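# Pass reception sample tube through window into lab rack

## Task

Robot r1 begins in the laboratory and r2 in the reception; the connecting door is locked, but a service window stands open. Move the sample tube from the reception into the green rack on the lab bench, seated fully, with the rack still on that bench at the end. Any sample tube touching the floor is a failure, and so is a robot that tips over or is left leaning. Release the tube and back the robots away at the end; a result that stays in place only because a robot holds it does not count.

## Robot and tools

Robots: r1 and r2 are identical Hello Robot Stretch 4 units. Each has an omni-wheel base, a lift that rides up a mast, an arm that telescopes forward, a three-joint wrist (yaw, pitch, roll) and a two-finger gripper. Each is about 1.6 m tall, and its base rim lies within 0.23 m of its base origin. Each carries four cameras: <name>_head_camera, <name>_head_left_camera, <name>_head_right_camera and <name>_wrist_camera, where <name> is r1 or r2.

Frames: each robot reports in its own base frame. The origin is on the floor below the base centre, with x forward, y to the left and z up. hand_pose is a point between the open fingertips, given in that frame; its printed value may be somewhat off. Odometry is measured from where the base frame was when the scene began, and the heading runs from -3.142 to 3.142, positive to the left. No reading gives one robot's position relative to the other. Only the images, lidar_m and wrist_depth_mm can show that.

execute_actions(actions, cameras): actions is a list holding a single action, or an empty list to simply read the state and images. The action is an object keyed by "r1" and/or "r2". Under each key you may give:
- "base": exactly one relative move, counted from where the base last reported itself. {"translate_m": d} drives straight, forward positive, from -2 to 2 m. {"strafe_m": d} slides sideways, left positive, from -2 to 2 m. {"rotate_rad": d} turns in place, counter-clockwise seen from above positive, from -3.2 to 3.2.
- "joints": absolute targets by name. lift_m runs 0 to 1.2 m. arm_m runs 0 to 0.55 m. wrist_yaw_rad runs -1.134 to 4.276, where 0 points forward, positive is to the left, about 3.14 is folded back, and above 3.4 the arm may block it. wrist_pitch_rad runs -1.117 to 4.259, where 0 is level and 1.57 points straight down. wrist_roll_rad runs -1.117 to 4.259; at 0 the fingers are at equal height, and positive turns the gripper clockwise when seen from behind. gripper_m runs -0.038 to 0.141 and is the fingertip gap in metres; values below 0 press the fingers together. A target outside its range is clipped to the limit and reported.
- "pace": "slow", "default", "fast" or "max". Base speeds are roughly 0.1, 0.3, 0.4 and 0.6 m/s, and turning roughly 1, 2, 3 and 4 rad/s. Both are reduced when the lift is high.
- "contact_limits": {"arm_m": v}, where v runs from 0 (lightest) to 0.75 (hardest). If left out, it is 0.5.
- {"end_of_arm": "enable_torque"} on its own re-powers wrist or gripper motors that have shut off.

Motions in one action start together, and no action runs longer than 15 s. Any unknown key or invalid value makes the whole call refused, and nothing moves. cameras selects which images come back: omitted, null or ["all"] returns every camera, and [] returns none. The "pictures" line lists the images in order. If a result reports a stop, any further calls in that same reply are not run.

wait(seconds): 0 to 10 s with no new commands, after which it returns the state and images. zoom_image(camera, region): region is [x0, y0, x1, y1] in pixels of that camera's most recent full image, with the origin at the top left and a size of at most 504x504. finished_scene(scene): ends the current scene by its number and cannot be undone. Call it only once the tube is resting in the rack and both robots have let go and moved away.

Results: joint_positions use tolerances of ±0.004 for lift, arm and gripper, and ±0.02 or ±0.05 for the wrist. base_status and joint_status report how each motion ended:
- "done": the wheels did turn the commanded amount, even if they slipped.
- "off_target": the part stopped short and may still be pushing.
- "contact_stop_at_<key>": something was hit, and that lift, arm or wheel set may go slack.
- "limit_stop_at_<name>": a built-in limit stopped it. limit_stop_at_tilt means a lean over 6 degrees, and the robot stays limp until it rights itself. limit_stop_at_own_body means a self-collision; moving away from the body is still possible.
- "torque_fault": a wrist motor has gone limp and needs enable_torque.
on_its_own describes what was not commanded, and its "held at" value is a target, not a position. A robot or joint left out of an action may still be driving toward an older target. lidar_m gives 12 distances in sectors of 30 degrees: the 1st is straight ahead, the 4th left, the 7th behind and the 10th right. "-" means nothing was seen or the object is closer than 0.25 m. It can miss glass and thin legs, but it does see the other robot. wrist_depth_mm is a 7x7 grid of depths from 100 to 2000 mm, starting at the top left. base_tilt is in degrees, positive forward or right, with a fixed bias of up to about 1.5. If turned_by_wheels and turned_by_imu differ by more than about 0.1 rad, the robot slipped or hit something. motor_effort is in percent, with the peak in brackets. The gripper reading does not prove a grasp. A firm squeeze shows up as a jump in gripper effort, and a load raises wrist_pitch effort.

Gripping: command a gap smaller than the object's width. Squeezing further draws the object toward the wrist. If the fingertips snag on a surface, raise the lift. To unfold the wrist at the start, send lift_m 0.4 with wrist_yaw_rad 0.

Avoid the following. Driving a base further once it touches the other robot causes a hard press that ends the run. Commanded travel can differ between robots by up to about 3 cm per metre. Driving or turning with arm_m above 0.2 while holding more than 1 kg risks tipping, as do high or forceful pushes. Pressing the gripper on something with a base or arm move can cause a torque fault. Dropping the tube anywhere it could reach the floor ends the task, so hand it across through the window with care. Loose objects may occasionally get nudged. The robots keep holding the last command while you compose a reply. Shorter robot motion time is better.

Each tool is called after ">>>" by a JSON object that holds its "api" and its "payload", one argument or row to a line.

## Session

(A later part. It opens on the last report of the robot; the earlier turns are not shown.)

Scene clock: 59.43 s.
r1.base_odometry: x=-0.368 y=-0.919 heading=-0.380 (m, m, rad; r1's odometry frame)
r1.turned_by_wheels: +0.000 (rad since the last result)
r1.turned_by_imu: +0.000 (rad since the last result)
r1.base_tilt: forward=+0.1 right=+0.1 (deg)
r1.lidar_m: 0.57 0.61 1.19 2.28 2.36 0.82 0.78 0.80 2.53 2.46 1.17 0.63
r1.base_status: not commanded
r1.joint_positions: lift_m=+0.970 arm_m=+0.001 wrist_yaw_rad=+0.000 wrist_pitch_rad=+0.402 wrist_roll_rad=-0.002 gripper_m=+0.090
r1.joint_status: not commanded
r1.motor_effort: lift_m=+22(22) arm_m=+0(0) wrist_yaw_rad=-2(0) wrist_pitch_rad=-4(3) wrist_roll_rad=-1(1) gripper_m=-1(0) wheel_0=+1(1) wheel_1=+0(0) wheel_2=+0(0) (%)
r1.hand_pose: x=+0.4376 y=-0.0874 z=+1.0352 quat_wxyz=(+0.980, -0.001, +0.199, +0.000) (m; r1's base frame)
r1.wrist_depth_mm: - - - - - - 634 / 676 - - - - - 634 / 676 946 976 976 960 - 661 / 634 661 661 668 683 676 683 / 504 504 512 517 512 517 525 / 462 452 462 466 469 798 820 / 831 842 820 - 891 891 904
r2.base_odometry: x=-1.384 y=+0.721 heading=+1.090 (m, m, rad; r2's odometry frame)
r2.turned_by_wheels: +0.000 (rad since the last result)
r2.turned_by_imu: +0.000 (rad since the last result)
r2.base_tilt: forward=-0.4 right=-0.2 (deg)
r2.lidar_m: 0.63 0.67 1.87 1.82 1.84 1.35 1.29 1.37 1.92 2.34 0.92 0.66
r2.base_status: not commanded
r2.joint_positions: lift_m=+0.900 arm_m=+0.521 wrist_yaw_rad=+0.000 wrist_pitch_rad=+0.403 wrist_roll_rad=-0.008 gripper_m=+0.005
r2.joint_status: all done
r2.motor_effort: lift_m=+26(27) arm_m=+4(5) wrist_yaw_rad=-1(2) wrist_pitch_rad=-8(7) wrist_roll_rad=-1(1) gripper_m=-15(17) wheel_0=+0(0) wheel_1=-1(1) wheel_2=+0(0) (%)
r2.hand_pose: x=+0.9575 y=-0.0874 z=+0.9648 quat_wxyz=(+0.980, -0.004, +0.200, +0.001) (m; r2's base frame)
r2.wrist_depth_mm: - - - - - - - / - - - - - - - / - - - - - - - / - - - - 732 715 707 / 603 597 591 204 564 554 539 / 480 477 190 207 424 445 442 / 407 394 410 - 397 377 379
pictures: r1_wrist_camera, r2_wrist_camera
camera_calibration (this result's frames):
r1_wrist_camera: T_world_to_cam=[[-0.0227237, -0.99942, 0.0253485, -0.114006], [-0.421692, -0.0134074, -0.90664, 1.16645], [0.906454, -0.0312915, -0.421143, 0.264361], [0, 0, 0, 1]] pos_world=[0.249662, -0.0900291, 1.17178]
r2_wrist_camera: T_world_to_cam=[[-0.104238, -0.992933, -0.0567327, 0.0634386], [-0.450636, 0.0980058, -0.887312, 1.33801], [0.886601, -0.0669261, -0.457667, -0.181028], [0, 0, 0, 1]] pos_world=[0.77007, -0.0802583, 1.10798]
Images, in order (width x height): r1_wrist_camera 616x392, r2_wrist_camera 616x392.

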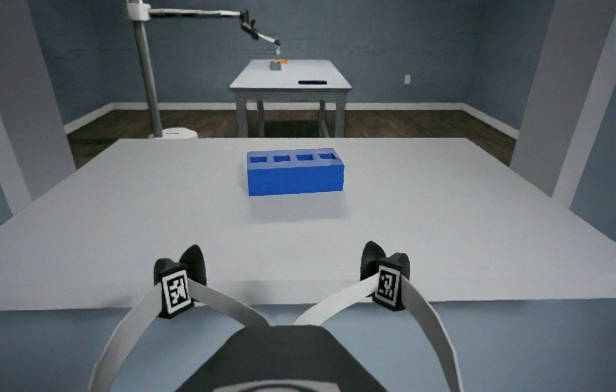

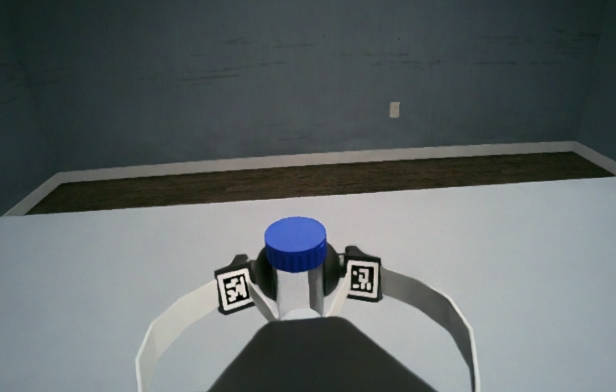

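>>> {"api": "execute_actions", "payload": {
  "actions": [
    {"r2":{"base":{"strafe_m":-1.55},"joints":{"arm_m":0.02},"pace":"fast"}}
  ],
  "cameras": []
}}

>>> {"api": "execute_actions", "payload": {
  "actions": [
    {"r2":{"base":{"translate_m":1.08},"pace":"fast"}}
  ],
  "cameras": []
}}

>>> {"api": "execute_actions", "payload": {
  "actions": [
    {"r2":{"base":{"rotate_rad":-1.6},"joints":{"lift_m":1.02,"arm_m":0.15}}}
  ],
  "cameras": ["r1_wrist_camera","r2_wrist_camera","r2_head_camera"]
}}

Scene clock: 72.43 s.
r1.base_odometry: x=-0.368 y=-0.919 heading=-0.380 (m, m, rad; r1's odometry frame)
r1.turned_by_wheels: +0.000 (rad since the last result)
r1.turned_by_imu: -0.003 (rad since the last result)
r1.base_tilt: forward=+0.1 right=+0.2 (deg)
r1.lidar_m: 0.56 0.63 1.17 2.26 2.35 0.81 0.75 0.83 2.54 2.46 1.16 0.59
r1.base_status: not commanded
r1.joint_positions: lift_m=+0.970 arm_m=+0.001 wrist_yaw_rad=+0.000 wrist_pitch_rad=+0.402 wrist_roll_rad=-0.002 gripper_m=+0.090
r1.joint_status: not commanded
r1.motor_effort: lift_m=+23(22) arm_m=+0(0) wrist_yaw_rad=-1(1) wrist_pitch_rad=-2(4) wrist_roll_rad=-1(1) gripper_m=+1(1) wheel_0=+1(1) wheel_1=+0(1) wheel_2=+0(0) (%)
r1.hand_pose: x=+0.4376 y=-0.0874 z=+1.0352 quat_wxyz=(+0.980, -0.001, +0.199, +0.000) (m; r1's base frame)
r1.wrist_depth_mm: 1464 - - - - - 640 / 661 - - - - - 634 / 668 976 976 960 1008 - 654 / 640 668 661 668 676 683 676 / 512 508 512 508 512 517 521 / 462 459 459 466 469 809 820 / 820 831 809 - 866 878 891
r2.base_odometry: x=-0.009 y=+0.004 heading=+1.090 (m, m, rad; r2's odometry frame)
r2.turned_by_wheels: +0.000 (rad since the last result)
r2.turned_by_imu: +0.000 (rad since the last result)
r2.base_tilt: forward=-0.5 right=-0.2 (deg)
r2.lidar_m: 3.36 0.96 0.94 3.36 1.89 1.37 1.32 1.22 0.93 0.89 0.88 1.01
r2.base_status: done
r2.joint_positions: lift_m=+0.900 arm_m=+0.021 wrist_yaw_rad=+0.000 wrist_pitch_rad=+0.403 wrist_roll_rad=-0.008 gripper_m=+0.005
r2.joint_status: all done
r2.motor_effort: lift_m=+25(26) arm_m=-5(4) wrist_yaw_rad=-2(3) wrist_pitch_rad=-10(9) wrist_roll_rad=+0(0) gripper_m=-16(15) wheel_0=+0(12) wheel_1=-2(13) wheel_2=+0(0) (%)
r2.hand_pose: x=+0.4571 y=-0.0874 z=+0.9647 quat_wxyz=(+0.980, -0.004, +0.200, +0.001) (m; r2's base frame)
r2.wrist_depth_mm: - - - - - 1537 1160 / - - - - - 1537 1182 / - - - - - 1618 1078 / - - - - - 1661 1160 / 1863 1983 1983 204 1921 1661 1182 / 1464 1499 190 206 1397 1430 1205 / 1336 1308 1366 - 1308 1205 1182
pictures: none
No camera images: the call's "cameras" was empty. Leave "cameras" out to get every camera's image.

Scene clock: 76.70 s.
r1.base_odometry: x=-0.368 y=-0.919 heading=-0.380 (m, m, rad; r1's odometry frame)
r1.turned_by_wheels: +0.000 (rad since the last result)
r1.turned_by_imu: -0.001 (rad since the last result)
r1.base_tilt: forward=+0.1 right=+0.1 (deg)
r1.lidar_m: 0.58 0.63 1.17 2.27 2.39 0.82 0.76 0.83 2.52 2.44 1.18 0.60
r1.base_status: not commanded
r1.joint_positions: lift_m=+0.970 arm_m=+0.001 wrist_yaw_rad=+0.000 wrist_pitch_rad=+0.402 wrist_roll_rad=-0.002 gripper_m=+0.090
r1.joint_status: not commanded
r1.motor_effort: lift_m=+22(22) arm_m=+0(0) wrist_yaw_rad=-2(1) wrist_pitch_rad=-3(5) wrist_roll_rad=-1(1) gripper_m=+0(0) wheel_0=+1(1) wheel_1=+1(0) wheel_2=+0(0) (%)
r1.hand_pose: x=+0.4376 y=-0.0874 z=+1.0352 quat_wxyz=(+0.980, -0.001, +0.199, +0.000) (m; r1's base frame)
r1.wrist_depth_mm: - - - - - - 627 / 668 - - - - - 640 / 676 976 991 976 991 - 654 / 634 668 668 668 676 683 668 / 508 512 508 508 517 521 521 / 466 452 459 469 469 809 809 / 831 820 820 - 866 891 891
r2.base_odometry: x=+0.490 y=+0.962 heading=+1.091 (m, m, rad; r2's odometry frame)
r2.turned_by_wheels: +0.000 (rad since the last result)
r2.turned_by_imu: -0.001 (rad since the last result)
r2.base_tilt: forward=-0.3 right=-0.3 (deg)
r2.lidar_m: 2.27 2.38 0.70 0.67 0.70 2.50 2.39 1.31 0.72 0.69 0.75 1.35
r2.base_status: done
r2.joint_positions: lift_m=+0.900 arm_m=+0.021 wrist_yaw_rad=+0.000 wrist_pitch_rad=+0.403 wrist_roll_rad=-0.008 gripper_m=+0.005
r2.joint_status: not commanded
r2.motor_effort: lift_m=+25(25) arm_m=-5(5) wrist_yaw_rad=+1(0) wrist_pitch_rad=-9(9) wrist_roll_rad=+1(0) gripper_m=-15(16) wheel_0=+3(10) wheel_1=+3(11) wheel_2=-3(17) (%)
r2.hand_pose: x=+0.4571 y=-0.0874 z=+0.9648 quat_wxyz=(+0.980, -0.004, +0.200, +0.001) (m; r2's base frame)
r2.wrist_depth_mm: 1863 1863 1863 1863 1863 1537 1118 / 1921 1983 - - - 1618 1138 / - - - - - 1708 1160 / - - - - - 1661 1182 / 1983 1983 1921 204 1921 1661 1205 / 1537 1576 190 207 1397 1430 1182 / 1308 1281 1366 - 1281 1229 1205
pictures: none
No camera images: the call's "cameras" was empty. Leave "cameras" out to get every camera's image.

Scene clock: 78.83 s.
r1.base_odometry: x=-0.368 y=-0.919 heading=-0.380 (m, m, rad; r1's odometry frame)
r1.turned_by_wheels: +0.000 (rad since the last result)
r1.turned_by_imu: -0.001 (rad since the last result)
r1.base_tilt: forward=+0.1 right=+0.1 (deg)
r1.lidar_m: 0.56 0.63 1.19 2.28 2.38 0.80 0.75 0.79 2.51 2.47 1.17 0.60
r1.base_status: not commanded
r1.joint_positions: lift_m=+0.970 arm_m=+0.001 wrist_yaw_rad=+0.000 wrist_pitch_rad=+0.402 wrist_roll_rad=-0.002 gripper_m=+0.090
r1.joint_status: not commanded
r1.motor_effort: lift_m=+22(22) arm_m=+0(0) wrist_yaw_rad=-2(1) wrist_pitch_rad=-3(2) wrist_roll_rad=-1(1) gripper_m=-1(1) wheel_0=+1(1) wheel_1=+0(0) wheel_2=+0(0) (%)
r1.hand_pose: x=+0.4376 y=-0.0874 z=+1.0352 quat_wxyz=(+0.980, -0.001, +0.199, +0.000) (m; r1's base frame)
r1.wrist_depth_mm: - - - - - - 640 / 683 - - - - - 634 / 676 960 991 976 991 - 661 / 634 668 676 661 676 676 683 / 504 508 512 512 517 517 521 / 459 452 459 466 469 809 820 / 809 820 809 - 878 878 891
r2.base_odometry: x=+0.490 y=+0.962 heading=-0.509 (m, m, rad; r2's odometry frame)
r2.turned_by_wheels: -1.599 (rad since the last result)
r2.turned_by_imu: -1.575 (rad since the last result)
r2.base_tilt: forward=-0.5 right=-0.1 (deg)
r2.lidar_m: 0.69 0.71 1.32 2.29 2.40 0.69 0.64 0.72 2.53 2.43 1.35 0.77
r2.base_status: done
r2.joint_positions: lift_m=+1.020 arm_m=+0.149 wrist_yaw_rad=+0.000 wrist_pitch_rad=+0.402 wrist_roll_rad=-0.008 gripper_m=+0.005
r2.joint_status: all done
r2.motor_effort: lift_m=+26(28) arm_m=+4(5) wrist_yaw_rad=-2(3) wrist_pitch_rad=-8(9) wrist_roll_rad=+0(1) gripper_m=-16(15) wheel_0=+3(9) wheel_1=+3(10) wheel_2=+3(14) (%)
r2.hand_pose: x=+0.5856 y=-0.0874 z=+1.0848 quat_wxyz=(+0.980, -0.004, +0.200, +0.001) (m; r2's base frame)
r2.wrist_depth_mm: - - - - - - 539 / - - - - - - 574 / - - - - - 891 615 / 723 820 750 699 750 691 668 / 621 609 603 204 580 564 647 / 484 488 191 206 462 484 488 / 452 455 798 - 854 878 904
pictures: r1_wrist_camera, r2_head_camera, r2_wrist_camera
camera_calibration (this result's frames):
r1_wrist_camera: T_world_to_cam=[[-0.0227236, -0.99942, 0.0253485, -0.114006], [-0.421692, -0.0134074, -0.90664, 1.16645], [0.906454, -0.0312914, -0.421143, 0.264361], [0, 0, 0, 1]] pos_world=[0.249662, -0.0900291, 1.17178]
r2_wrist_camera: T_world_to_cam=[[-0.104377, -0.992918, -0.0567378, 0.0315263], [-0.450567, 0.098069, -0.88734, 1.27691], [0.88662, -0.0670537, -0.457612, 0.203604], [0, 0, 0, 1]] pos_world=[0.398103, -0.0802695, 1.22801]
Images, in order (width x height): r1_wrist_camera 616x392, r2_head_camera 420x560, r2_wrist_camera 616x392.

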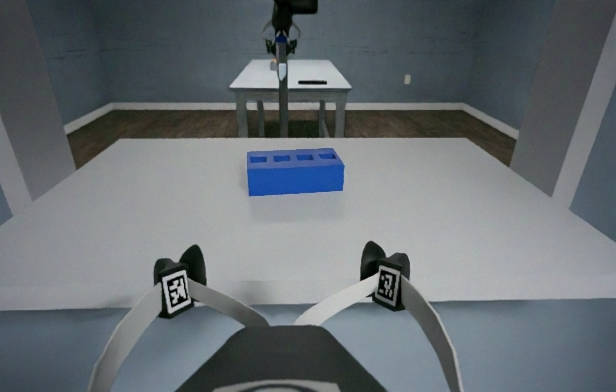

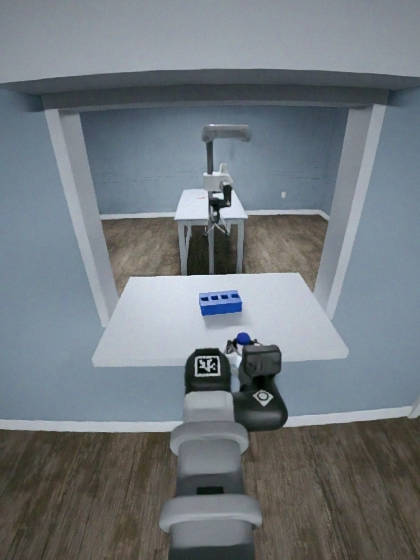

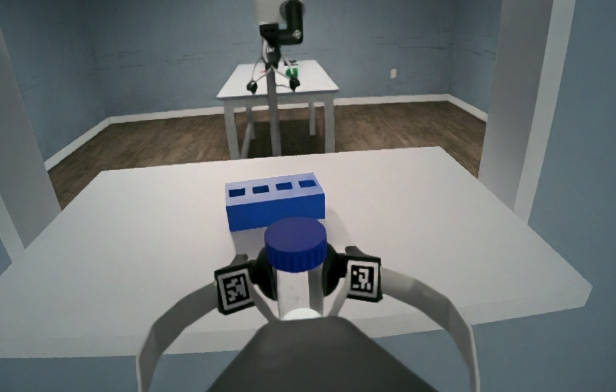

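>>> {"api": "execute_actions", "payload": {
  "actions": [
    {"r2":{"base":{"translate_m":0.15},"joints":{"lift_m":1.0,"arm_m":0.39}},"r1":{"joints":{"lift_m":0.87,"wrist_pitch_rad":0.1,"arm_m":0.05}}}
  ],
  "cameras": ["r1_wrist_camera","r2_wrist_camera","r1_head_camera"]
}}

>>> {"api": "zoom_image", "payload": {
  "camera": "r1_head_camera",
  "region": [160,220,270,330]
}}

Scene clock: 88.87 s.
r1.base_odometry: x=-0.368 y=-0.919 heading=-0.380 (m, m, rad; r1's odometry frame)
r1.turned_by_wheels: +0.000 (rad since the last result)
r1.turned_by_imu: -0.001 (rad since the last result)
r1.base_tilt: forward=+0.1 right=+0.1 (deg)
r1.lidar_m: 0.59 0.63 1.19 2.25 2.38 0.79 0.74 0.81 2.52 2.45 1.18 0.61
r1.base_status: not commanded
r1.joint_positions: lift_m=+0.870 arm_m=+0.049 wrist_yaw_rad=+0.000 wrist_pitch_rad=+0.102 wrist_roll_rad=-0.002 gripper_m=+0.090
r1.joint_status: all done
r1.motor_effort: lift_m=+18(19) arm_m=+8(8) wrist_yaw_rad=+1(1) wrist_pitch_rad=-4(9) wrist_roll_rad=-1(1) gripper_m=-1(1) wheel_0=+1(1) wheel_1=+0(0) wheel_2=+0(0) (%)
r1.hand_pose: x=+0.5065 y=-0.0874 z=+1.0189 quat_wxyz=(+0.999, -0.001, +0.051, +0.000) (m; r1's base frame)
r1.wrist_depth_mm: - - - 1499 - - 640 / - - - 891 - - 634 / - - - - - - 647 / 676 - - - - - 647 / 634 715 647 597 699 691 634 / 480 421 421 445 421 477 469 / 364 357 377 - 366 373 373
r2.base_odometry: x=+0.621 y=+0.889 heading=-0.508 (m, m, rad; r2's odometry frame)
r2.turned_by_wheels: +0.000 (rad since the last result)
r2.turned_by_imu: +0.000 (rad since the last result)
r2.base_tilt: forward=-0.4 right=-0.1 (deg)
r2.lidar_m: 0.54 0.61 1.11 2.29 2.39 0.84 0.79 0.84 2.53 2.44 1.12 0.60
r2.base_status: done
r2.joint_positions: lift_m=+1.000 arm_m=+0.389 wrist_yaw_rad=+0.000 wrist_pitch_rad=+0.402 wrist_roll_rad=-0.008 gripper_m=+0.005
r2.joint_status: all done
r2.motor_effort: lift_m=+15(26) arm_m=+5(5) wrist_yaw_rad=-2(0) wrist_pitch_rad=-9(9) wrist_roll_rad=-1(0) gripper_m=-15(17) wheel_0=+5(7) wheel_1=+3(10) wheel_2=-3(14) (%)
r2.hand_pose: x=+0.8256 y=-0.0874 z=+1.0657 quat_wxyz=(+0.980, -0.004, +0.200, +0.001) (m; r2's base frame)
r2.wrist_depth_mm: - - - - - - - / - - - 1983 - - - / - - - - - - - / - - - - - - - / 580 574 569 204 544 535 525 / 462 459 191 206 410 430 421 / 394 379 342 - 382 364 366
pictures: r1_head_camera, r1_wrist_camera, r2_wrist_camera
camera_calibration (this result's frames):
r1_wrist_camera: T_world_to_cam=[[-0.029336, -0.999417, 0.0174767, -0.100697], [-0.135582, -0.0133441, -0.990676, 1.12146], [0.990332, -0.031432, -0.135111, -0.138955], [0, 0, 0, 1]] pos_world=[0.286707, -0.090041, 1.09399]
r2_wrist_camera: T_world_to_cam=[[-0.104067, -0.992951, -0.0567329, 0.05531], [-0.450638, 0.0979272, -0.887319, 1.36808], [0.88662, -0.0667748, -0.457652, -0.0178699], [0, 0, 0, 1]] pos_world=[0.638107, -0.0802449, 1.20888]
Images, in order (width x height): r1_head_camera 420x560, r1_wrist_camera 616x392, r2_wrist_camera 616x392.

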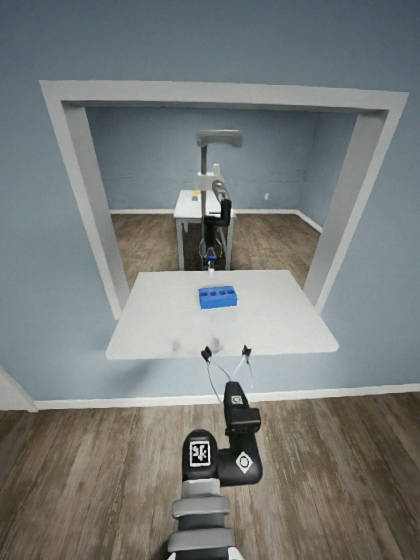

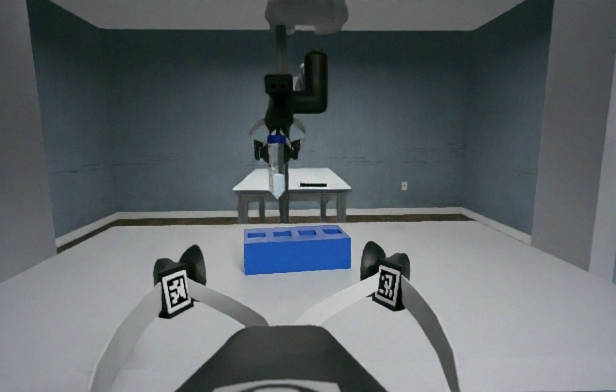

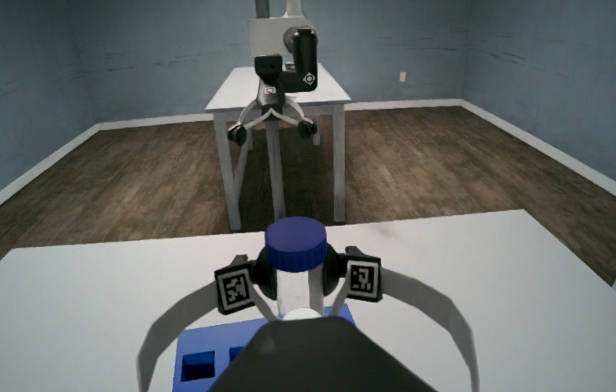

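Region (160, 220, 270, 330) of r1_head_camera's 420x560 image, scaled by 4.582, with more detail than that image has.

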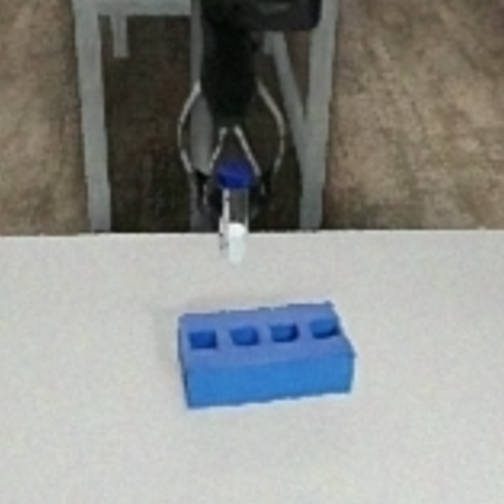

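>>> {"api": "execute_actions", "payload": {
  "actions": [
    {"r2":{"base":{"strafe_m":0.007},"joints":{"lift_m":0.965,"arm_m":0.435}}}
  ],
  "cameras": ["r1_wrist_camera","r2_wrist_camera","r1_head_camera"]
}}

>>> {"api": "zoom_image", "payload": {
  "camera": "r1_head_camera",
  "region": [160,220,270,330]
}}

>>> {"api": "zoom_image", "payload": {
  "camera": "r1_wrist_camera",
  "region": [220,130,370,280]
}}

Scene clock: 96.23 s.
r1.base_odometry: x=-0.368 y=-0.919 heading=-0.380 (m, m, rad; r1's odometry frame)
r1.turned_by_wheels: +0.000 (rad since the last result)
r1.turned_by_imu: -0.001 (rad since the last result)
r1.base_tilt: forward=+0.1 right=+0.2 (deg)
r1.lidar_m: 0.59 0.62 1.19 2.28 2.35 0.81 0.75 0.82 2.53 2.46 1.16 0.63
r1.base_status: not commanded
r1.joint_positions: lift_m=+0.870 arm_m=+0.049 wrist_yaw_rad=+0.000 wrist_pitch_rad=+0.102 wrist_roll_rad=-0.002 gripper_m=+0.090
r1.joint_status: not commanded
r1.motor_effort: lift_m=+18(18) arm_m=+8(8) wrist_yaw_rad=-1(0) wrist_pitch_rad=-6(6) wrist_roll_rad=-1(1) gripper_m=+0(0) wheel_0=+1(1) wheel_1=+0(0) wheel_2=+0(0) (%)
r1.hand_pose: x=+0.5065 y=-0.0874 z=+1.0189 quat_wxyz=(+0.999, -0.001, +0.051, +0.000) (m; r1's base frame)
r1.wrist_depth_mm: - - - 1499 - - 634 / - - - 1537 - - 634 / - - - - - - 634 / 668 - - - - - 640 / 634 715 640 603 699 691 634 / 480 421 421 445 418 469 469 / 362 355 377 - 370 370 373
r2.base_odometry: x=+0.624 y=+0.895 heading=-0.508 (m, m, rad; r2's odometry frame)
r2.turned_by_wheels: +0.000 (rad since the last result)
r2.turned_by_imu: +0.000 (rad since the last result)
r2.base_tilt: forward=-0.5 right=-0.1 (deg)
r2.lidar_m: 0.55 0.58 1.12 2.28 2.39 0.83 0.80 0.84 2.54 2.43 1.11 0.60
r2.base_status: done
r2.joint_positions: lift_m=+0.965 arm_m=+0.434 wrist_yaw_rad=+0.000 wrist_pitch_rad=+0.403 wrist_roll_rad=-0.008 gripper_m=+0.005
r2.joint_status: all done
r2.motor_effort: lift_m=+15(15) arm_m=+5(5) wrist_yaw_rad=-2(1) wrist_pitch_rad=-8(9) wrist_roll_rad=+1(0) gripper_m=-16(16) wheel_0=-2(7) wheel_1=+3(10) wheel_2=+0(2) (%)
r2.hand_pose: x=+0.8705 y=-0.0874 z=+1.0306 quat_wxyz=(+0.980, -0.004, +0.200, +0.001) (m; r2's base frame)
r2.wrist_depth_mm: - - - 1008 - - - / - - - 831 - - - / - - - - - - - / - - - - - - - / 517 512 508 205 484 480 466 / 413 410 190 207 317 384 377 / 351 334 290 - 340 327 327
pictures: r1_head_camera, r1_wrist_camera, r2_wrist_camera
camera_calibration (this result's frames):
r1_wrist_camera: T_world_to_cam=[[-0.0293359, -0.999417, 0.0174765, -0.100697], [-0.135582, -0.0133439, -0.990676, 1.12146], [0.990332, -0.0314318, -0.135111, -0.138955], [0, 0, 0, 1]] pos_world=[0.286707, -0.090041, 1.09399]
r2_wrist_camera: T_world_to_cam=[[-0.104152, -0.992943, -0.0567217, 0.0580423], [-0.450727, 0.0979628, -0.88727, 1.35728], [0.886565, -0.0668446, -0.457749, -0.0736123], [0, 0, 0, 1]] pos_world=[0.683072, -0.0802511, 1.17387]
Images, in order (width x height): r1_head_camera 420x560, r1_wrist_camera 616x392, r2_wrist_camera 616x392.

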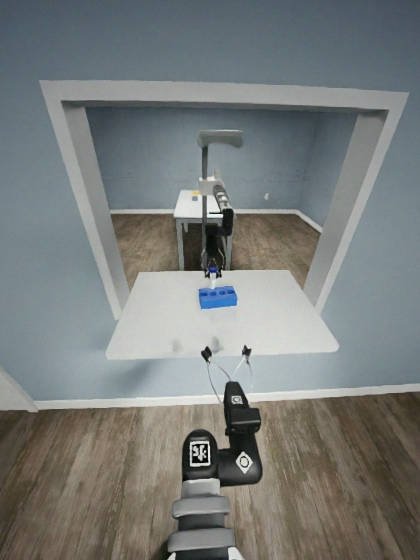

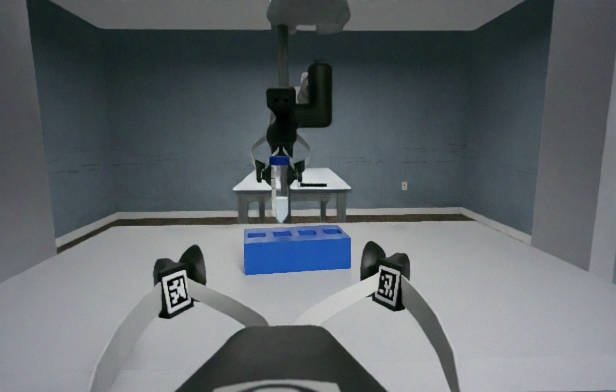

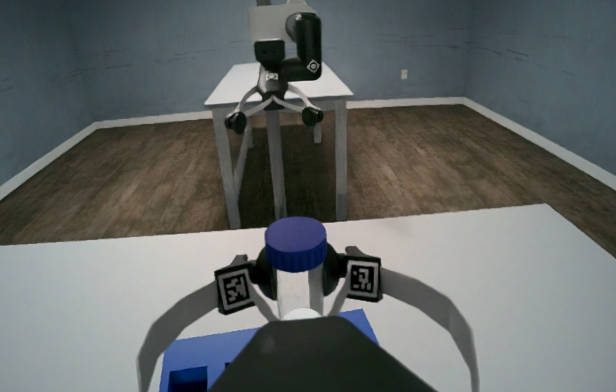

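Region (160, 220, 270, 330) of r1_head_camera's 420x560 image, scaled by 4.582, with more detail than that image has.

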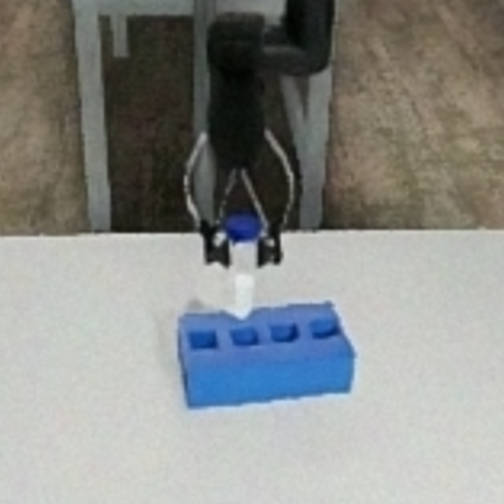

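Region (220, 130, 370, 280) of r1_wrist_camera's 616x392 image, scaled by 3.360.

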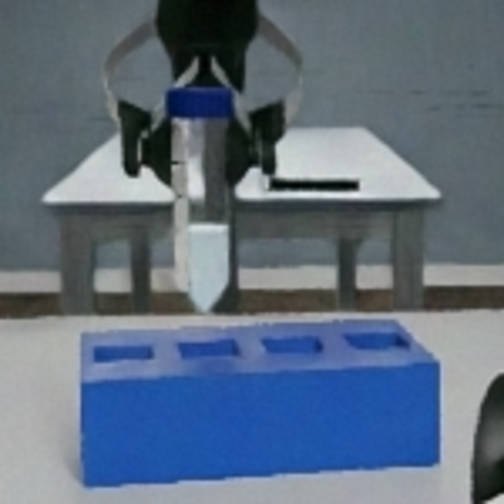

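>>> {"api": "execute_actions", "payload": {
  "actions": [
    {"r2":{"base":{"strafe_m":0.003},"joints":{"lift_m":0.935,"arm_m":0.441},"pace":"slow"}}
  ],
  "cameras": ["r1_wrist_camera","r2_wrist_camera","r1_head_camera"]
}}

>>> {"api": "zoom_image", "payload": {
  "camera": "r1_head_camera",
  "region": [180,250,250,320]
}}

>>> {"api": "zoom_image", "payload": {
  "camera": "r1_wrist_camera",
  "region": [220,130,370,280]
}}

Scene clock: 102.93 s.
r1.base_odometry: x=-0.368 y=-0.919 heading=-0.380 (m, m, rad; r1's odometry frame)
r1.turned_by_wheels: +0.000 (rad since the last result)
r1.turned_by_imu: -0.001 (rad since the last result)
r1.base_tilt: forward=+0.1 right=+0.1 (deg)
r1.lidar_m: 0.58 0.62 1.18 2.27 2.39 0.80 0.75 0.81 2.55 2.44 1.14 0.63
r1.base_status: not commanded
r1.joint_positions: lift_m=+0.870 arm_m=+0.049 wrist_yaw_rad=+0.000 wrist_pitch_rad=+0.102 wrist_roll_rad=-0.002 gripper_m=+0.090
r1.joint_status: not commanded
r1.motor_effort: lift_m=+18(18) arm_m=+8(8) wrist_yaw_rad=-1(0) wrist_pitch_rad=-5(5) wrist_roll_rad=-1(1) gripper_m=-1(1) wheel_0=+1(1) wheel_1=+0(0) wheel_2=+0(0) (%)
r1.hand_pose: x=+0.5065 y=-0.0874 z=+1.0189 quat_wxyz=(+0.999, -0.001, +0.051, +0.000) (m; r1's base frame)
r1.wrist_depth_mm: - - - 1537 - - 647 / - - - - - - 640 / - - - 878 - - 647 / 668 - - - - - 640 / 640 715 647 603 715 707 627 / 480 424 421 445 418 473 477 / 362 355 377 - 368 368 375
r2.base_odometry: x=+0.625 y=+0.898 heading=-0.508 (m, m, rad; r2's odometry frame)
r2.turned_by_wheels: +0.000 (rad since the last result)
r2.turned_by_imu: +0.000 (rad since the last result)
r2.base_tilt: forward=-0.6 right=-0.2 (deg)
r2.lidar_m: 0.55 0.57 1.13 2.28 2.41 0.85 0.78 0.83 2.53 2.44 1.12 0.60
r2.base_status: done
r2.joint_positions: lift_m=+0.935 arm_m=+0.440 wrist_yaw_rad=+0.000 wrist_pitch_rad=+0.402 wrist_roll_rad=-0.008 gripper_m=+0.005
r2.joint_status: all done
r2.motor_effort: lift_m=+14(15) arm_m=+5(6) wrist_yaw_rad=-2(1) wrist_pitch_rad=-6(8) wrist_roll_rad=+0(0) gripper_m=-17(17) wheel_0=-5(8) wheel_1=+6(9) wheel_2=+0(0) (%)
r2.hand_pose: x=+0.8766 y=-0.0874 z=+1.0009 quat_wxyz=(+0.980, -0.004, +0.200, +0.001) (m; r2's base frame)
r2.wrist_depth_mm: - - - 788 - - - / - - - 1863 - - - / - - - - - - - / - - - - - 554 - / 469 462 459 204 439 433 421 / 370 368 191 207 277 345 340 / 315 293 263 - 297 294 293
pictures: r1_head_camera, r1_wrist_camera, r2_wrist_camera
camera_calibration (this result's frames):
r1_wrist_camera: T_world_to_cam=[[-0.0293359, -0.999417, 0.0174765, -0.100697], [-0.135582, -0.0133439, -0.990676, 1.12146], [0.990332, -0.0314318, -0.135111, -0.138955], [0, 0, 0, 1]] pos_world=[0.286707, -0.090041, 1.09399]
r2_wrist_camera: T_world_to_cam=[[-0.104139, -0.992939, -0.056801, 0.0570491], [-0.45005, 0.0979769, -0.887612, 1.33338], [0.88691, -0.0668719, -0.457076, -0.0936091], [0, 0, 0, 1]] pos_world=[0.68905, -0.0802535, 1.14397]
Images, in order (width x height): r1_head_camera 420x560, r1_wrist_camera 616x392, r2_wrist_camera 616x392.

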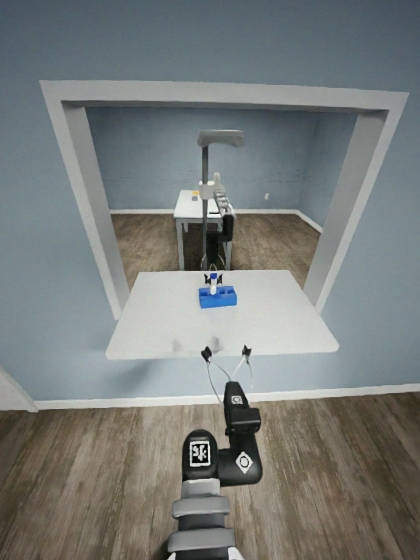

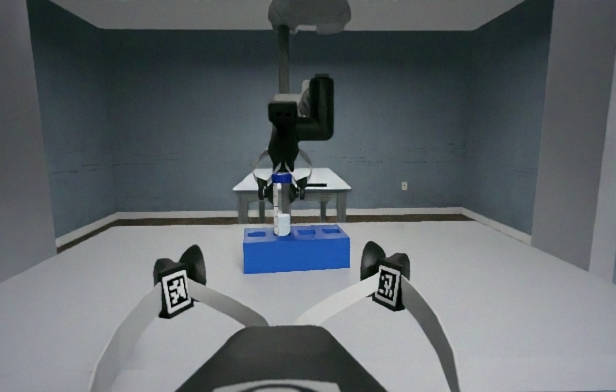

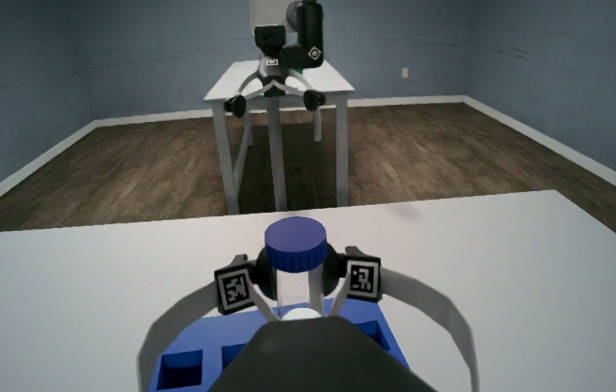

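Region (180, 250, 250, 320) of r1_head_camera's 420x560 image, scaled by 7.200, with more detail than that image has.

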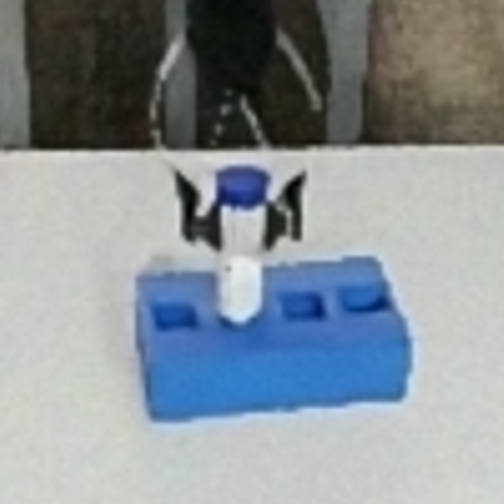

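Region (220, 130, 370, 280) of r1_wrist_camera's 616x392 image, scaled by 3.360.

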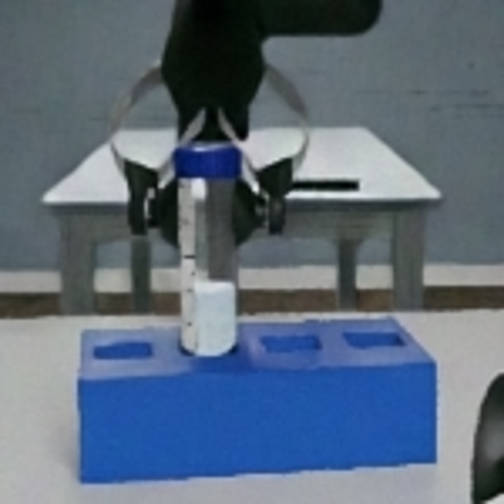

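The rack self-aligns.

>>> {"api": "execute_actions", "payload": {
  "actions": [
    {"r2":{"joints":{"lift_m":0.9,"arm_m":0.444},"pace":"slow"}}
  ],
  "cameras": ["r1_wrist_camera","r2_wrist_camera"]
}}

Scene clock: 109.70 s.
r1.base_odometry: x=-0.368 y=-0.919 heading=-0.380 (m, m, rad; r1's odometry frame)
r1.turned_by_wheels: +0.000 (rad since the last result)
r1.turned_by_imu: -0.001 (rad since the last result)
r1.base_tilt: forward=+0.1 right=+0.1 (deg)
r1.lidar_m: 0.58 0.62 1.21 2.26 2.37 0.80 0.76 0.80 2.52 2.46 1.19 0.61
r1.base_status: not commanded
r1.joint_positions: lift_m=+0.870 arm_m=+0.049 wrist_yaw_rad=+0.000 wrist_pitch_rad=+0.102 wrist_roll_rad=-0.002 gripper_m=+0.090
r1.joint_status: not commanded
r1.motor_effort: lift_m=+18(18) arm_m=+8(8) wrist_yaw_rad=-2(1) wrist_pitch_rad=-5(4) wrist_roll_rad=-1(1) gripper_m=+0(1) wheel_0=+1(1) wheel_1=+1(0) wheel_2=+0(0) (%)
r1.hand_pose: x=+0.5065 y=-0.0874 z=+1.0189 quat_wxyz=(+0.999, -0.001, +0.051, +0.000) (m; r1's base frame)
r1.wrist_depth_mm: - - - 1537 - - 640 / - - - - - - 634 / - - - 854 - - 647 / 668 - - - - - 640 / 647 715 640 603 707 699 634 / 480 427 424 445 415 477 473 / 362 355 377 - 366 370 375
r2.base_odometry: x=+0.625 y=+0.898 heading=-0.508 (m, m, rad; r2's odometry frame)
r2.turned_by_wheels: +0.000 (rad since the last result)
r2.turned_by_imu: +0.000 (rad since the last result)
r2.base_tilt: forward=-0.6 right=-0.2 (deg)
r2.lidar_m: 0.55 0.58 1.11 2.27 2.37 0.83 0.79 0.85 2.55 2.44 1.12 0.57
r2.base_status: not commanded
r2.joint_positions: lift_m=+0.901 arm_m=+0.443 wrist_yaw_rad=+0.000 wrist_pitch_rad=+0.402 wrist_roll_rad=-0.008 gripper_m=+0.005
r2.joint_status: all done
r2.motor_effort: lift_m=+14(16) arm_m=+5(4) wrist_yaw_rad=-2(1) wrist_pitch_rad=-5(8) wrist_roll_rad=+0(1) gripper_m=-18(16) wheel_0=-5(5) wheel_1=+6(6) wheel_2=+0(0) (%)
r2.hand_pose: x=+0.8796 y=-0.0874 z=+0.9660 quat_wxyz=(+0.980, -0.004, +0.199, +0.001) (m; r2's base frame)
r2.wrist_depth_mm: - - - 778 - - - / - - - 1983 - - - / - - - - - - - / - - - 508 496 484 477 / 404 399 397 204 387 373 366 / 322 309 190 207 224 300 297 / 274 209 213 - 214 255 -
pictures: r1_wrist_camera, r2_wrist_camera
camera_calibration (this result's frames):
r1_wrist_camera: T_world_to_cam=[[-0.0293359, -0.999417, 0.0174765, -0.100697], [-0.135581, -0.0133439, -0.990676, 1.12146], [0.990332, -0.0314319, -0.135111, -0.138955], [0, 0, 0, 1]] pos_world=[0.286707, -0.090041, 1.09399]
r2_wrist_camera: T_world_to_cam=[[-0.104121, -0.992939, -0.0568341, 0.055398], [-0.449768, 0.0979769, -0.887755, 1.30366], [0.887056, -0.066872, -0.456794, -0.112634], [0, 0, 0, 1]] pos_world=[0.692024, -0.0802535, 1.10903]
Images, in order (width x height): r1_wrist_camera 616x392, r2_wrist_camera 616x392.

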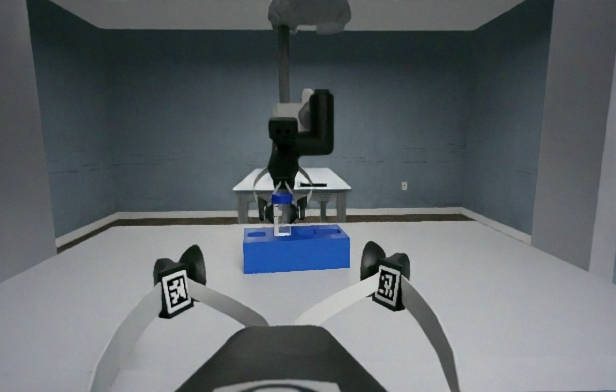

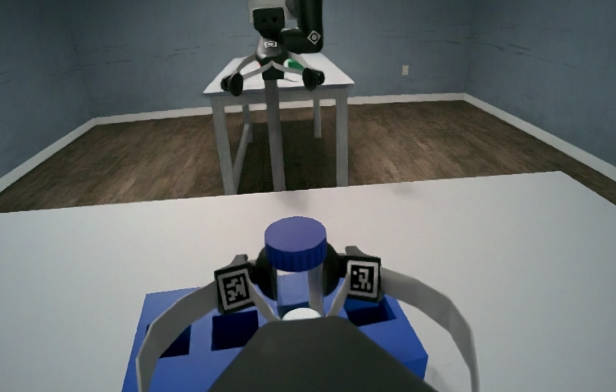

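>>> {"api": "execute_actions", "payload": {
  "actions": [
    {"r2":{"joints":{"gripper_m":0.08,"lift_m":0.895}},"r1":{"joints":{"lift_m":0.92,"wrist_pitch_rad":0.4,"arm_m":0.15},"base":{"strafe_m":0.012}}}
  ],
  "cameras": []
}}

>>> {"api": "execute_actions", "payload": {
  "actions": [
    {"r2":{"joints":{"arm_m":0.1},"pace":"fast"},"r1":{"joints":{"arm_m":0.42},"pace":"fast"}}
  ],
  "cameras": ["r1_wrist_camera","r2_wrist_camera"]
}}

Scene clock: 116.30 s.
r1.base_odometry: x=-0.363 y=-0.908 heading=-0.380 (m, m, rad; r1's odometry frame)
r1.turned_by_wheels: +0.000 (rad since the last result)
r1.turned_by_imu: -0.001 (rad since the last result)
r1.base_tilt: forward=+0.1 right=+0.1 (deg)
r1.lidar_m: 0.58 0.64 1.18 2.25 2.36 0.79 0.74 0.80 2.54 2.47 1.19 0.65
r1.base_status: done
r1.joint_positions: lift_m=+0.920 arm_m=+0.149 wrist_yaw_rad=+0.000 wrist_pitch_rad=+0.402 wrist_roll_rad=-0.002 gripper_m=+0.090
r1.joint_status: all done
r1.motor_effort: lift_m=+22(21) arm_m=+8(8) wrist_yaw_rad=-1(0) wrist_pitch_rad=-2(4) wrist_roll_rad=-1(1) gripper_m=-1(1) wheel_0=-1(8) wheel_1=+3(8) wheel_2=+0(1) (%)
r1.hand_pose: x=+0.5851 y=-0.0874 z=+0.9852 quat_wxyz=(+0.980, -0.001, +0.199, +0.000) (m; r1's base frame)
r1.wrist_depth_mm: - - - 676 - - - / - - - - - - - / - 788 732 580 798 820 - / 539 554 517 512 554 564 564 / 421 418 424 421 430 424 427 / 338 319 319 329 319 343 347 / 304 303 304 - 314 319 324
r2.base_odometry: x=+0.625 y=+0.898 heading=-0.508 (m, m, rad; r2's odometry frame)
r2.turned_by_wheels: +0.000 (rad since the last result)
r2.turned_by_imu: +0.000 (rad since the last result)
r2.base_tilt: forward=-0.6 right=-0.1 (deg)
r2.lidar_m: 0.55 0.57 1.12 2.27 2.38 0.84 0.79 0.84 2.54 2.44 1.11 0.57
r2.base_status: not commanded
r2.joint_positions: lift_m=+0.895 arm_m=+0.443 wrist_yaw_rad=+0.000 wrist_pitch_rad=+0.402 wrist_roll_rad=-0.008 gripper_m=+0.080
r2.joint_status: all done
r2.motor_effort: lift_m=+15(14) arm_m=+5(5) wrist_yaw_rad=+0(1) wrist_pitch_rad=-7(13) wrist_roll_rad=+1(1) gripper_m=-3(17) wheel_0=-5(5) wheel_1=+6(6) wheel_2=+0(0) (%)
r2.hand_pose: x=+0.8795 y=-0.0875 z=+0.9608 quat_wxyz=(+0.980, -0.004, +0.200, +0.001) (m; r2's base frame)
r2.wrist_depth_mm: - - - 683 - - - / - - - 1863 - - - / - - - - - - - / - - 504 496 484 469 459 / 394 392 384 266 340 362 355 / 312 289 223 156 224 293 289 / 267 218 206 - 208 249 -
pictures: none
No camera images: the call's "cameras" was empty. Leave "cameras" out to get every camera's image.

Scene clock: 118.10 s.
r1.base_odometry: x=-0.363 y=-0.908 heading=-0.380 (m, m, rad; r1's odometry frame)
r1.turned_by_wheels: +0.000 (rad since the last result)
r1.turned_by_imu: -0.001 (rad since the last result)
r1.base_tilt: forward=+0.1 right=+0.1 (deg)
r1.lidar_m: 0.59 0.59 1.17 2.26 2.37 0.80 0.76 0.81 2.53 2.47 1.17 0.61
r1.base_status: not commanded
r1.joint_positions: lift_m=+0.920 arm_m=+0.419 wrist_yaw_rad=+0.000 wrist_pitch_rad=+0.402 wrist_roll_rad=-0.002 gripper_m=+0.090
r1.joint_status: all done
r1.motor_effort: lift_m=+22(23) arm_m=+8(7) wrist_yaw_rad=+0(0) wrist_pitch_rad=-3(3) wrist_roll_rad=-1(1) gripper_m=+0(2) wheel_0=-1(1) wheel_1=+3(3) wheel_2=+0(0) (%)
r1.hand_pose: x=+0.8551 y=-0.0874 z=+0.9852 quat_wxyz=(+0.980, -0.001, +0.200, +0.000) (m; r1's base frame)
r1.wrist_depth_mm: - - - 759 - - - / - - - 1983 - - - / - - - - - - - / 539 544 549 554 554 559 559 / 421 421 329 317 349 427 427 / 340 314 257 262 263 342 345 / 285 276 281 - 278 290 289
r2.base_odometry: x=+0.625 y=+0.898 heading=-0.508 (m, m, rad; r2's odometry frame)
r2.turned_by_wheels: +0.000 (rad since the last result)
r2.turned_by_imu: +0.000 (rad since the last result)
r2.base_tilt: forward=-0.5 right=+0.0 (deg)
r2.lidar_m: 0.54 0.57 1.11 2.27 2.40 0.84 0.80 0.85 2.54 2.44 1.12 0.56
r2.base_status: not commanded
r2.joint_positions: lift_m=+0.895 arm_m=+0.101 wrist_yaw_rad=+0.000 wrist_pitch_rad=+0.402 wrist_roll_rad=-0.008 gripper_m=+0.080
r2.joint_status: all done
r2.motor_effort: lift_m=+14(14) arm_m=-5(6) wrist_yaw_rad=+0(0) wrist_pitch_rad=-8(8) wrist_roll_rad=+0(0) gripper_m=-2(2) wheel_0=-5(5) wheel_1=+6(6) wheel_2=+0(0) (%)
r2.hand_pose: x=+0.5371 y=-0.0875 z=+0.9607 quat_wxyz=(+0.980, -0.004, +0.200, +0.001) (m; r2's base frame)
r2.wrist_depth_mm: - - - - - - 544 / - - - - - - 554 / - 759 683 569 683 668 559 / 535 521 504 496 484 477 462 / 397 394 387 382 355 366 357 / 315 317 303 156 317 324 683 / 312 477 654 - 691 723 750
pictures: r1_wrist_camera, r2_wrist_camera
camera_calibration (this result's frames):
r1_wrist_camera: T_world_to_cam=[[-0.0226827, -0.999421, 0.0253509, -0.103278], [-0.42179, -0.0134234, -0.906594, 1.29717], [0.90641, -0.0312568, -0.421241, -0.135015], [0, 0, 0, 1]] pos_world=[0.667171, -0.0900261, 1.12175]
r2_wrist_camera: T_world_to_cam=[[-0.10458, -0.992897, -0.0567401, 0.0194911], [-0.450526, 0.0981617, -0.88735, 1.14498], [0.886617, -0.0672361, -0.457592, 0.18971], [0, 0, 0, 1]] pos_world=[0.349684, -0.0802855, 1.10392]
Images, in order (width x height): r1_wrist_camera 616x392, r2_wrist_camera 616x392.

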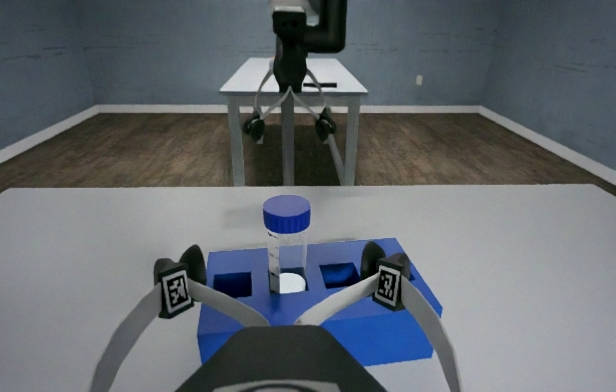

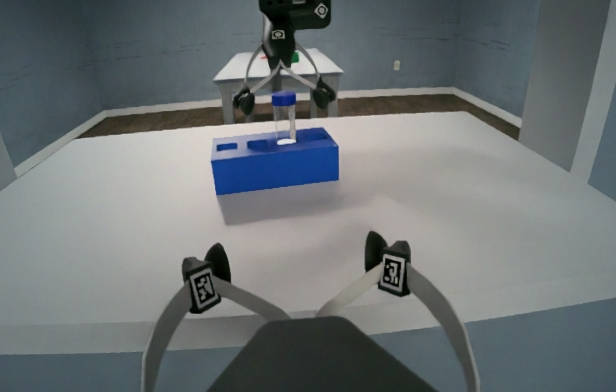

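>>> {"api": "execute_actions", "payload": {
  "actions": [
    {"r1":{"joints":{"arm_m":0.468,"lift_m":0.915,"gripper_m":0.055}}}
  ],
  "cameras": ["r1_wrist_camera"]
}}

>>> {"api": "execute_actions", "payload": {
  "actions": [
    {"r1":{"joints":{"arm_m":0.474,"gripper_m":0.005}}}
  ],
  "cameras": ["r1_wrist_camera"]
}}

>>> {"api": "execute_actions", "payload": {
  "actions": [
    {"r1":{"joints":{"lift_m":1.0}},"r2":{"joints":{"wrist_pitch_rad":0.1}}}
  ],
  "cameras": ["r1_wrist_camera","r2_wrist_camera"]
}}

Scene clock: 125.77 s.
r1.base_odometry: x=-0.363 y=-0.908 heading=-0.380 (m, m, rad; r1's odometry frame)
r1.turned_by_wheels: +0.000 (rad since the last result)
r1.turned_by_imu: -0.001 (rad since the last result)
r1.base_tilt: forward=+0.1 right=+0.1 (deg)
r1.lidar_m: 0.59 0.61 1.19 2.28 2.38 0.83 0.77 0.81 2.57 2.48 1.15 0.62
r1.base_status: not commanded
r1.joint_positions: lift_m=+0.915 arm_m=+0.467 wrist_yaw_rad=+0.000 wrist_pitch_rad=+0.402 wrist_roll_rad=-0.002 gripper_m=+0.055
r1.joint_status: all done
r1.motor_effort: lift_m=+18(21) arm_m=+8(9) wrist_yaw_rad=+1(2) wrist_pitch_rad=-5(4) wrist_roll_rad=+0(1) gripper_m=-2(1) wheel_0=-1(1) wheel_1=+2(3) wheel_2=+0(0) (%)
r1.hand_pose: x=+0.9031 y=-0.0874 z=+0.9806 quat_wxyz=(+0.980, -0.001, +0.200, +0.000) (m; r1's base frame)
r1.wrist_depth_mm: - - - 707 - - - / - - - 1983 - - - / - - - - - - - / - - - - - 544 549 / 410 410 410 224 418 421 415 / 332 334 195 255 243 340 336 / 278 270 225 - 224 274 285
r2.base_odometry: x=+0.625 y=+0.898 heading=-0.508 (m, m, rad; r2's odometry frame)
r2.turned_by_wheels: +0.000 (rad since the last result)
r2.turned_by_imu: +0.000 (rad since the last result)
r2.base_tilt: forward=-0.5 right=-0.1 (deg)
r2.lidar_m: 0.56 0.59 1.12 2.28 2.38 0.84 0.81 0.82 2.52 2.43 1.11 0.58
r2.base_status: not commanded
r2.joint_positions: lift_m=+0.895 arm_m=+0.101 wrist_yaw_rad=+0.000 wrist_pitch_rad=+0.402 wrist_roll_rad=-0.008 gripper_m=+0.080
r2.joint_status: not commanded
r2.motor_effort: lift_m=+15(14) arm_m=-5(5) wrist_yaw_rad=+0(0) wrist_pitch_rad=-8(8) wrist_roll_rad=+1(1) gripper_m=-4(2) wheel_0=-5(5) wheel_1=+6(6) wheel_2=+0(0) (%)
r2.hand_pose: x=+0.5371 y=-0.0875 z=+0.9607 quat_wxyz=(+0.980, -0.004, +0.200, +0.001) (m; r2's base frame)
r2.wrist_depth_mm: - - - 699 - - 544 / - - - - - - 549 / - 768 668 554 683 661 554 / 530 521 504 496 480 473 462 / 397 392 387 384 357 366 359 / 315 315 304 156 315 324 683 / 312 473 654 - 691 723 750
pictures: r1_wrist_camera
camera_calibration (this result's frames):
r1_wrist_camera: T_world_to_cam=[[-0.0227974, -0.999419, 0.0253514, -0.102], [-0.42181, -0.0133748, -0.906585, 1.31325], [0.906397, -0.0313613, -0.42126, -0.180438], [0, 0, 0, 1]] pos_world=[0.715168, -0.0900351, 1.11715]
Images, in order (width x height): r1_wrist_camera 616x392.

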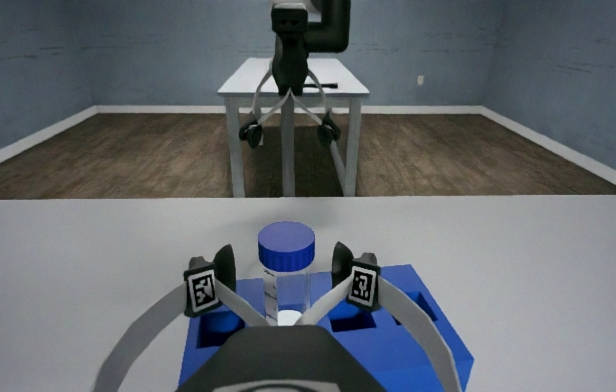

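Scene clock: 127.07 s.
r1.base_odometry: x=-0.363 y=-0.908 heading=-0.380 (m, m, rad; r1's odometry frame)
r1.turned_by_wheels: +0.000 (rad since the last result)
r1.turned_by_imu: +0.000 (rad since the last result)
r1.base_tilt: forward=+0.1 right=+0.1 (deg)
r1.lidar_m: 0.58 0.62 1.16 2.23 2.34 0.81 0.75 0.82 2.54 2.45 1.15 0.62
r1.base_status: not commanded
r1.joint_positions: lift_m=+0.915 arm_m=+0.473 wrist_yaw_rad=+0.000 wrist_pitch_rad=+0.402 wrist_roll_rad=-0.002 gripper_m=+0.005
r1.joint_status: all done
r1.motor_effort: lift_m=+18(18) arm_m=+8(9) wrist_yaw_rad=-2(2) wrist_pitch_rad=-2(4) wrist_roll_rad=-1(1) gripper_m=-11(12) wheel_0=-1(1) wheel_1=+3(3) wheel_2=+0(0) (%)
r1.hand_pose: x=+0.9090 y=-0.0874 z=+0.9806 quat_wxyz=(+0.980, -0.001, +0.200, +0.000) (m; r1's base frame)
r1.wrist_depth_mm: - - - 691 - - - / - - - 1983 - - - / - - - - - - - / - - - - - - - / 407 410 407 206 413 421 418 / 330 320 203 216 187 338 336 / 279 263 229 - 220 274 285
r2.base_odometry: x=+0.625 y=+0.898 heading=-0.508 (m, m, rad; r2's odometry frame)
r2.turned_by_wheels: +0.000 (rad since the last result)
r2.turned_by_imu: +0.000 (rad since the last result)
r2.base_tilt: forward=-0.5 right=-0.2 (deg)
r2.lidar_m: 0.55 0.58 1.14 2.28 2.36 0.84 0.79 0.85 2.54 2.44 1.13 0.58
r2.base_status: not commanded
r2.joint_positions: lift_m=+0.895 arm_m=+0.101 wrist_yaw_rad=+0.000 wrist_pitch_rad=+0.402 wrist_roll_rad=-0.008 gripper_m=+0.080
r2.joint_status: not commanded
r2.motor_effort: lift_m=+15(15) arm_m=-4(5) wrist_yaw_rad=-1(1) wrist_pitch_rad=-7(8) wrist_roll_rad=+1(0) gripper_m=-2(2) wheel_0=-5(5) wheel_1=+6(6) wheel_2=+0(0) (%)
r2.hand_pose: x=+0.5371 y=-0.0875 z=+0.9607 quat_wxyz=(+0.980, -0.004, +0.200, +0.001) (m; r2's base frame)
r2.wrist_depth_mm: - - - 691 - - 544 / - - - - - - 554 / - 778 676 544 691 668 554 / 535 521 500 496 484 473 462 / 397 392 387 382 355 366 359 / 317 314 303 156 317 325 683 / 312 473 647 - 691 723 750
pictures: r1_wrist_camera
camera_calibration (this result's frames):
r1_wrist_camera: T_world_to_cam=[[-0.0228056, -0.999418, 0.0253543, -0.101862], [-0.421923, -0.0133701, -0.906533, 1.31579], [0.906345, -0.0313716, -0.421372, -0.185703], [0, 0, 0, 1]] pos_world=[0.721151, -0.0900359, 1.11714]
Images, in order (width x height): r1_wrist_camera 616x392.

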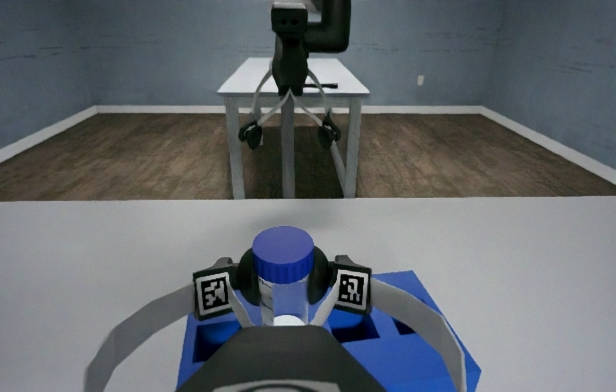

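Scene clock: 128.40 s.
r1.base_odometry: x=-0.363 y=-0.908 heading=-0.380 (m, m, rad; r1's odometry frame)
r1.turned_by_wheels: +0.000 (rad since the last result)
r1.turned_by_imu: +0.000 (rad since the last result)
r1.base_tilt: forward=+0.0 right=+0.1 (deg)
r1.lidar_m: 0.58 0.62 1.18 2.26 2.35 0.81 0.76 0.83 2.53 2.48 1.17 0.65
r1.base_status: not commanded
r1.joint_positions: lift_m=+1.000 arm_m=+0.473 wrist_yaw_rad=+0.000 wrist_pitch_rad=+0.402 wrist_roll_rad=-0.002 gripper_m=+0.005
r1.joint_status: all done
r1.motor_effort: lift_m=+23(21) arm_m=+8(8) wrist_yaw_rad=-2(1) wrist_pitch_rad=-5(2) wrist_roll_rad=-1(1) gripper_m=-11(13) wheel_0=-1(1) wheel_1=+3(3) wheel_2=+0(0) (%)
r1.hand_pose: x=+0.9090 y=-0.0874 z=+1.0651 quat_wxyz=(+0.980, -0.001, +0.200, +0.000) (m; r1's base frame)
r1.wrist_depth_mm: - - - 1008 - - - / - - - 732 - - - / - - - - - - - / - - - - - - - / 554 554 554 206 564 569 574 / 449 436 203 215 187 459 459 / 377 359 392 - 345 373 387
r2.base_odometry: x=+0.625 y=+0.898 heading=-0.508 (m, m, rad; r2's odometry frame)
r2.turned_by_wheels: +0.000 (rad since the last result)
r2.turned_by_imu: +0.000 (rad since the last result)
r2.base_tilt: forward=-0.4 right=-0.1 (deg)
r2.lidar_m: 0.55 0.57 1.13 2.28 2.36 0.84 0.79 0.84 2.55 2.42 1.11 0.61
r2.base_status: not commanded
r2.joint_positions: lift_m=+0.895 arm_m=+0.101 wrist_yaw_rad=+0.000 wrist_pitch_rad=+0.103 wrist_roll_rad=-0.008 gripper_m=+0.080
r2.joint_status: all done
r2.motor_effort: lift_m=+15(14) arm_m=-5(4) wrist_yaw_rad=+0(0) wrist_pitch_rad=-9(13) wrist_roll_rad=+1(0) gripper_m=-2(1) wheel_0=-5(5) wheel_1=+6(6) wheel_2=+0(0) (%)
r2.hand_pose: x=+0.5587 y=-0.0875 z=+1.0441 quat_wxyz=(+0.999, -0.004, +0.051, +0.000) (m; r2's base frame)
r2.wrist_depth_mm: - - - - - - 544 / - - - 759 - - 549 / - - - - - - 554 / - - - - - - 569 / - 831 798 609 654 691 554 / 549 544 469 156 449 469 462 / 421 402 421 - 394 368 364
pictures: r1_wrist_camera, r2_wrist_camera
camera_calibration (this result's frames):
r1_wrist_camera: T_world_to_cam=[[-0.0228035, -0.999418, 0.0253565, -0.104011], [-0.422005, -0.0133701, -0.906495, 1.3925], [0.906307, -0.0313718, -0.421455, -0.149933], [0, 0, 0, 1]] pos_world=[0.721155, -0.0900359, 1.20174]
r2_wrist_camera: T_world_to_cam=[[-0.0830385, -0.992915, -0.0849983, 0.0439774], [-0.16856, 0.0980583, -0.980802, 1.1687], [0.982187, -0.067117, -0.175509, -0.139123], [0, 0, 0, 1]] pos_world=[0.337293, -0.0802723, 1.12558]
Images, in order (width x height): r1_wrist_camera 616x392, r2_wrist_camera 616x392.

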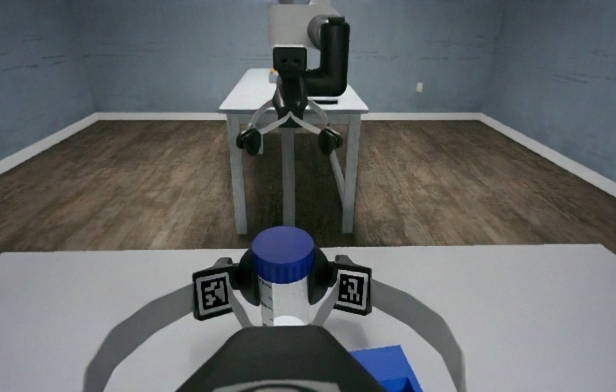

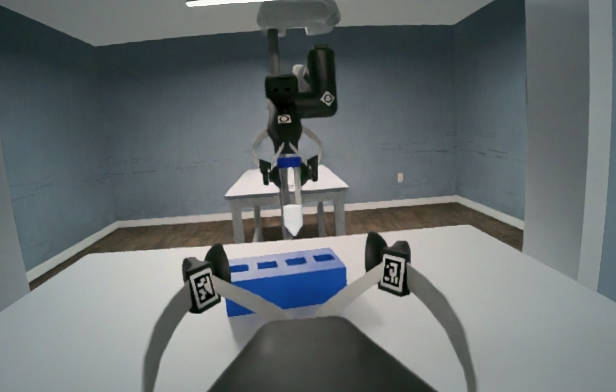

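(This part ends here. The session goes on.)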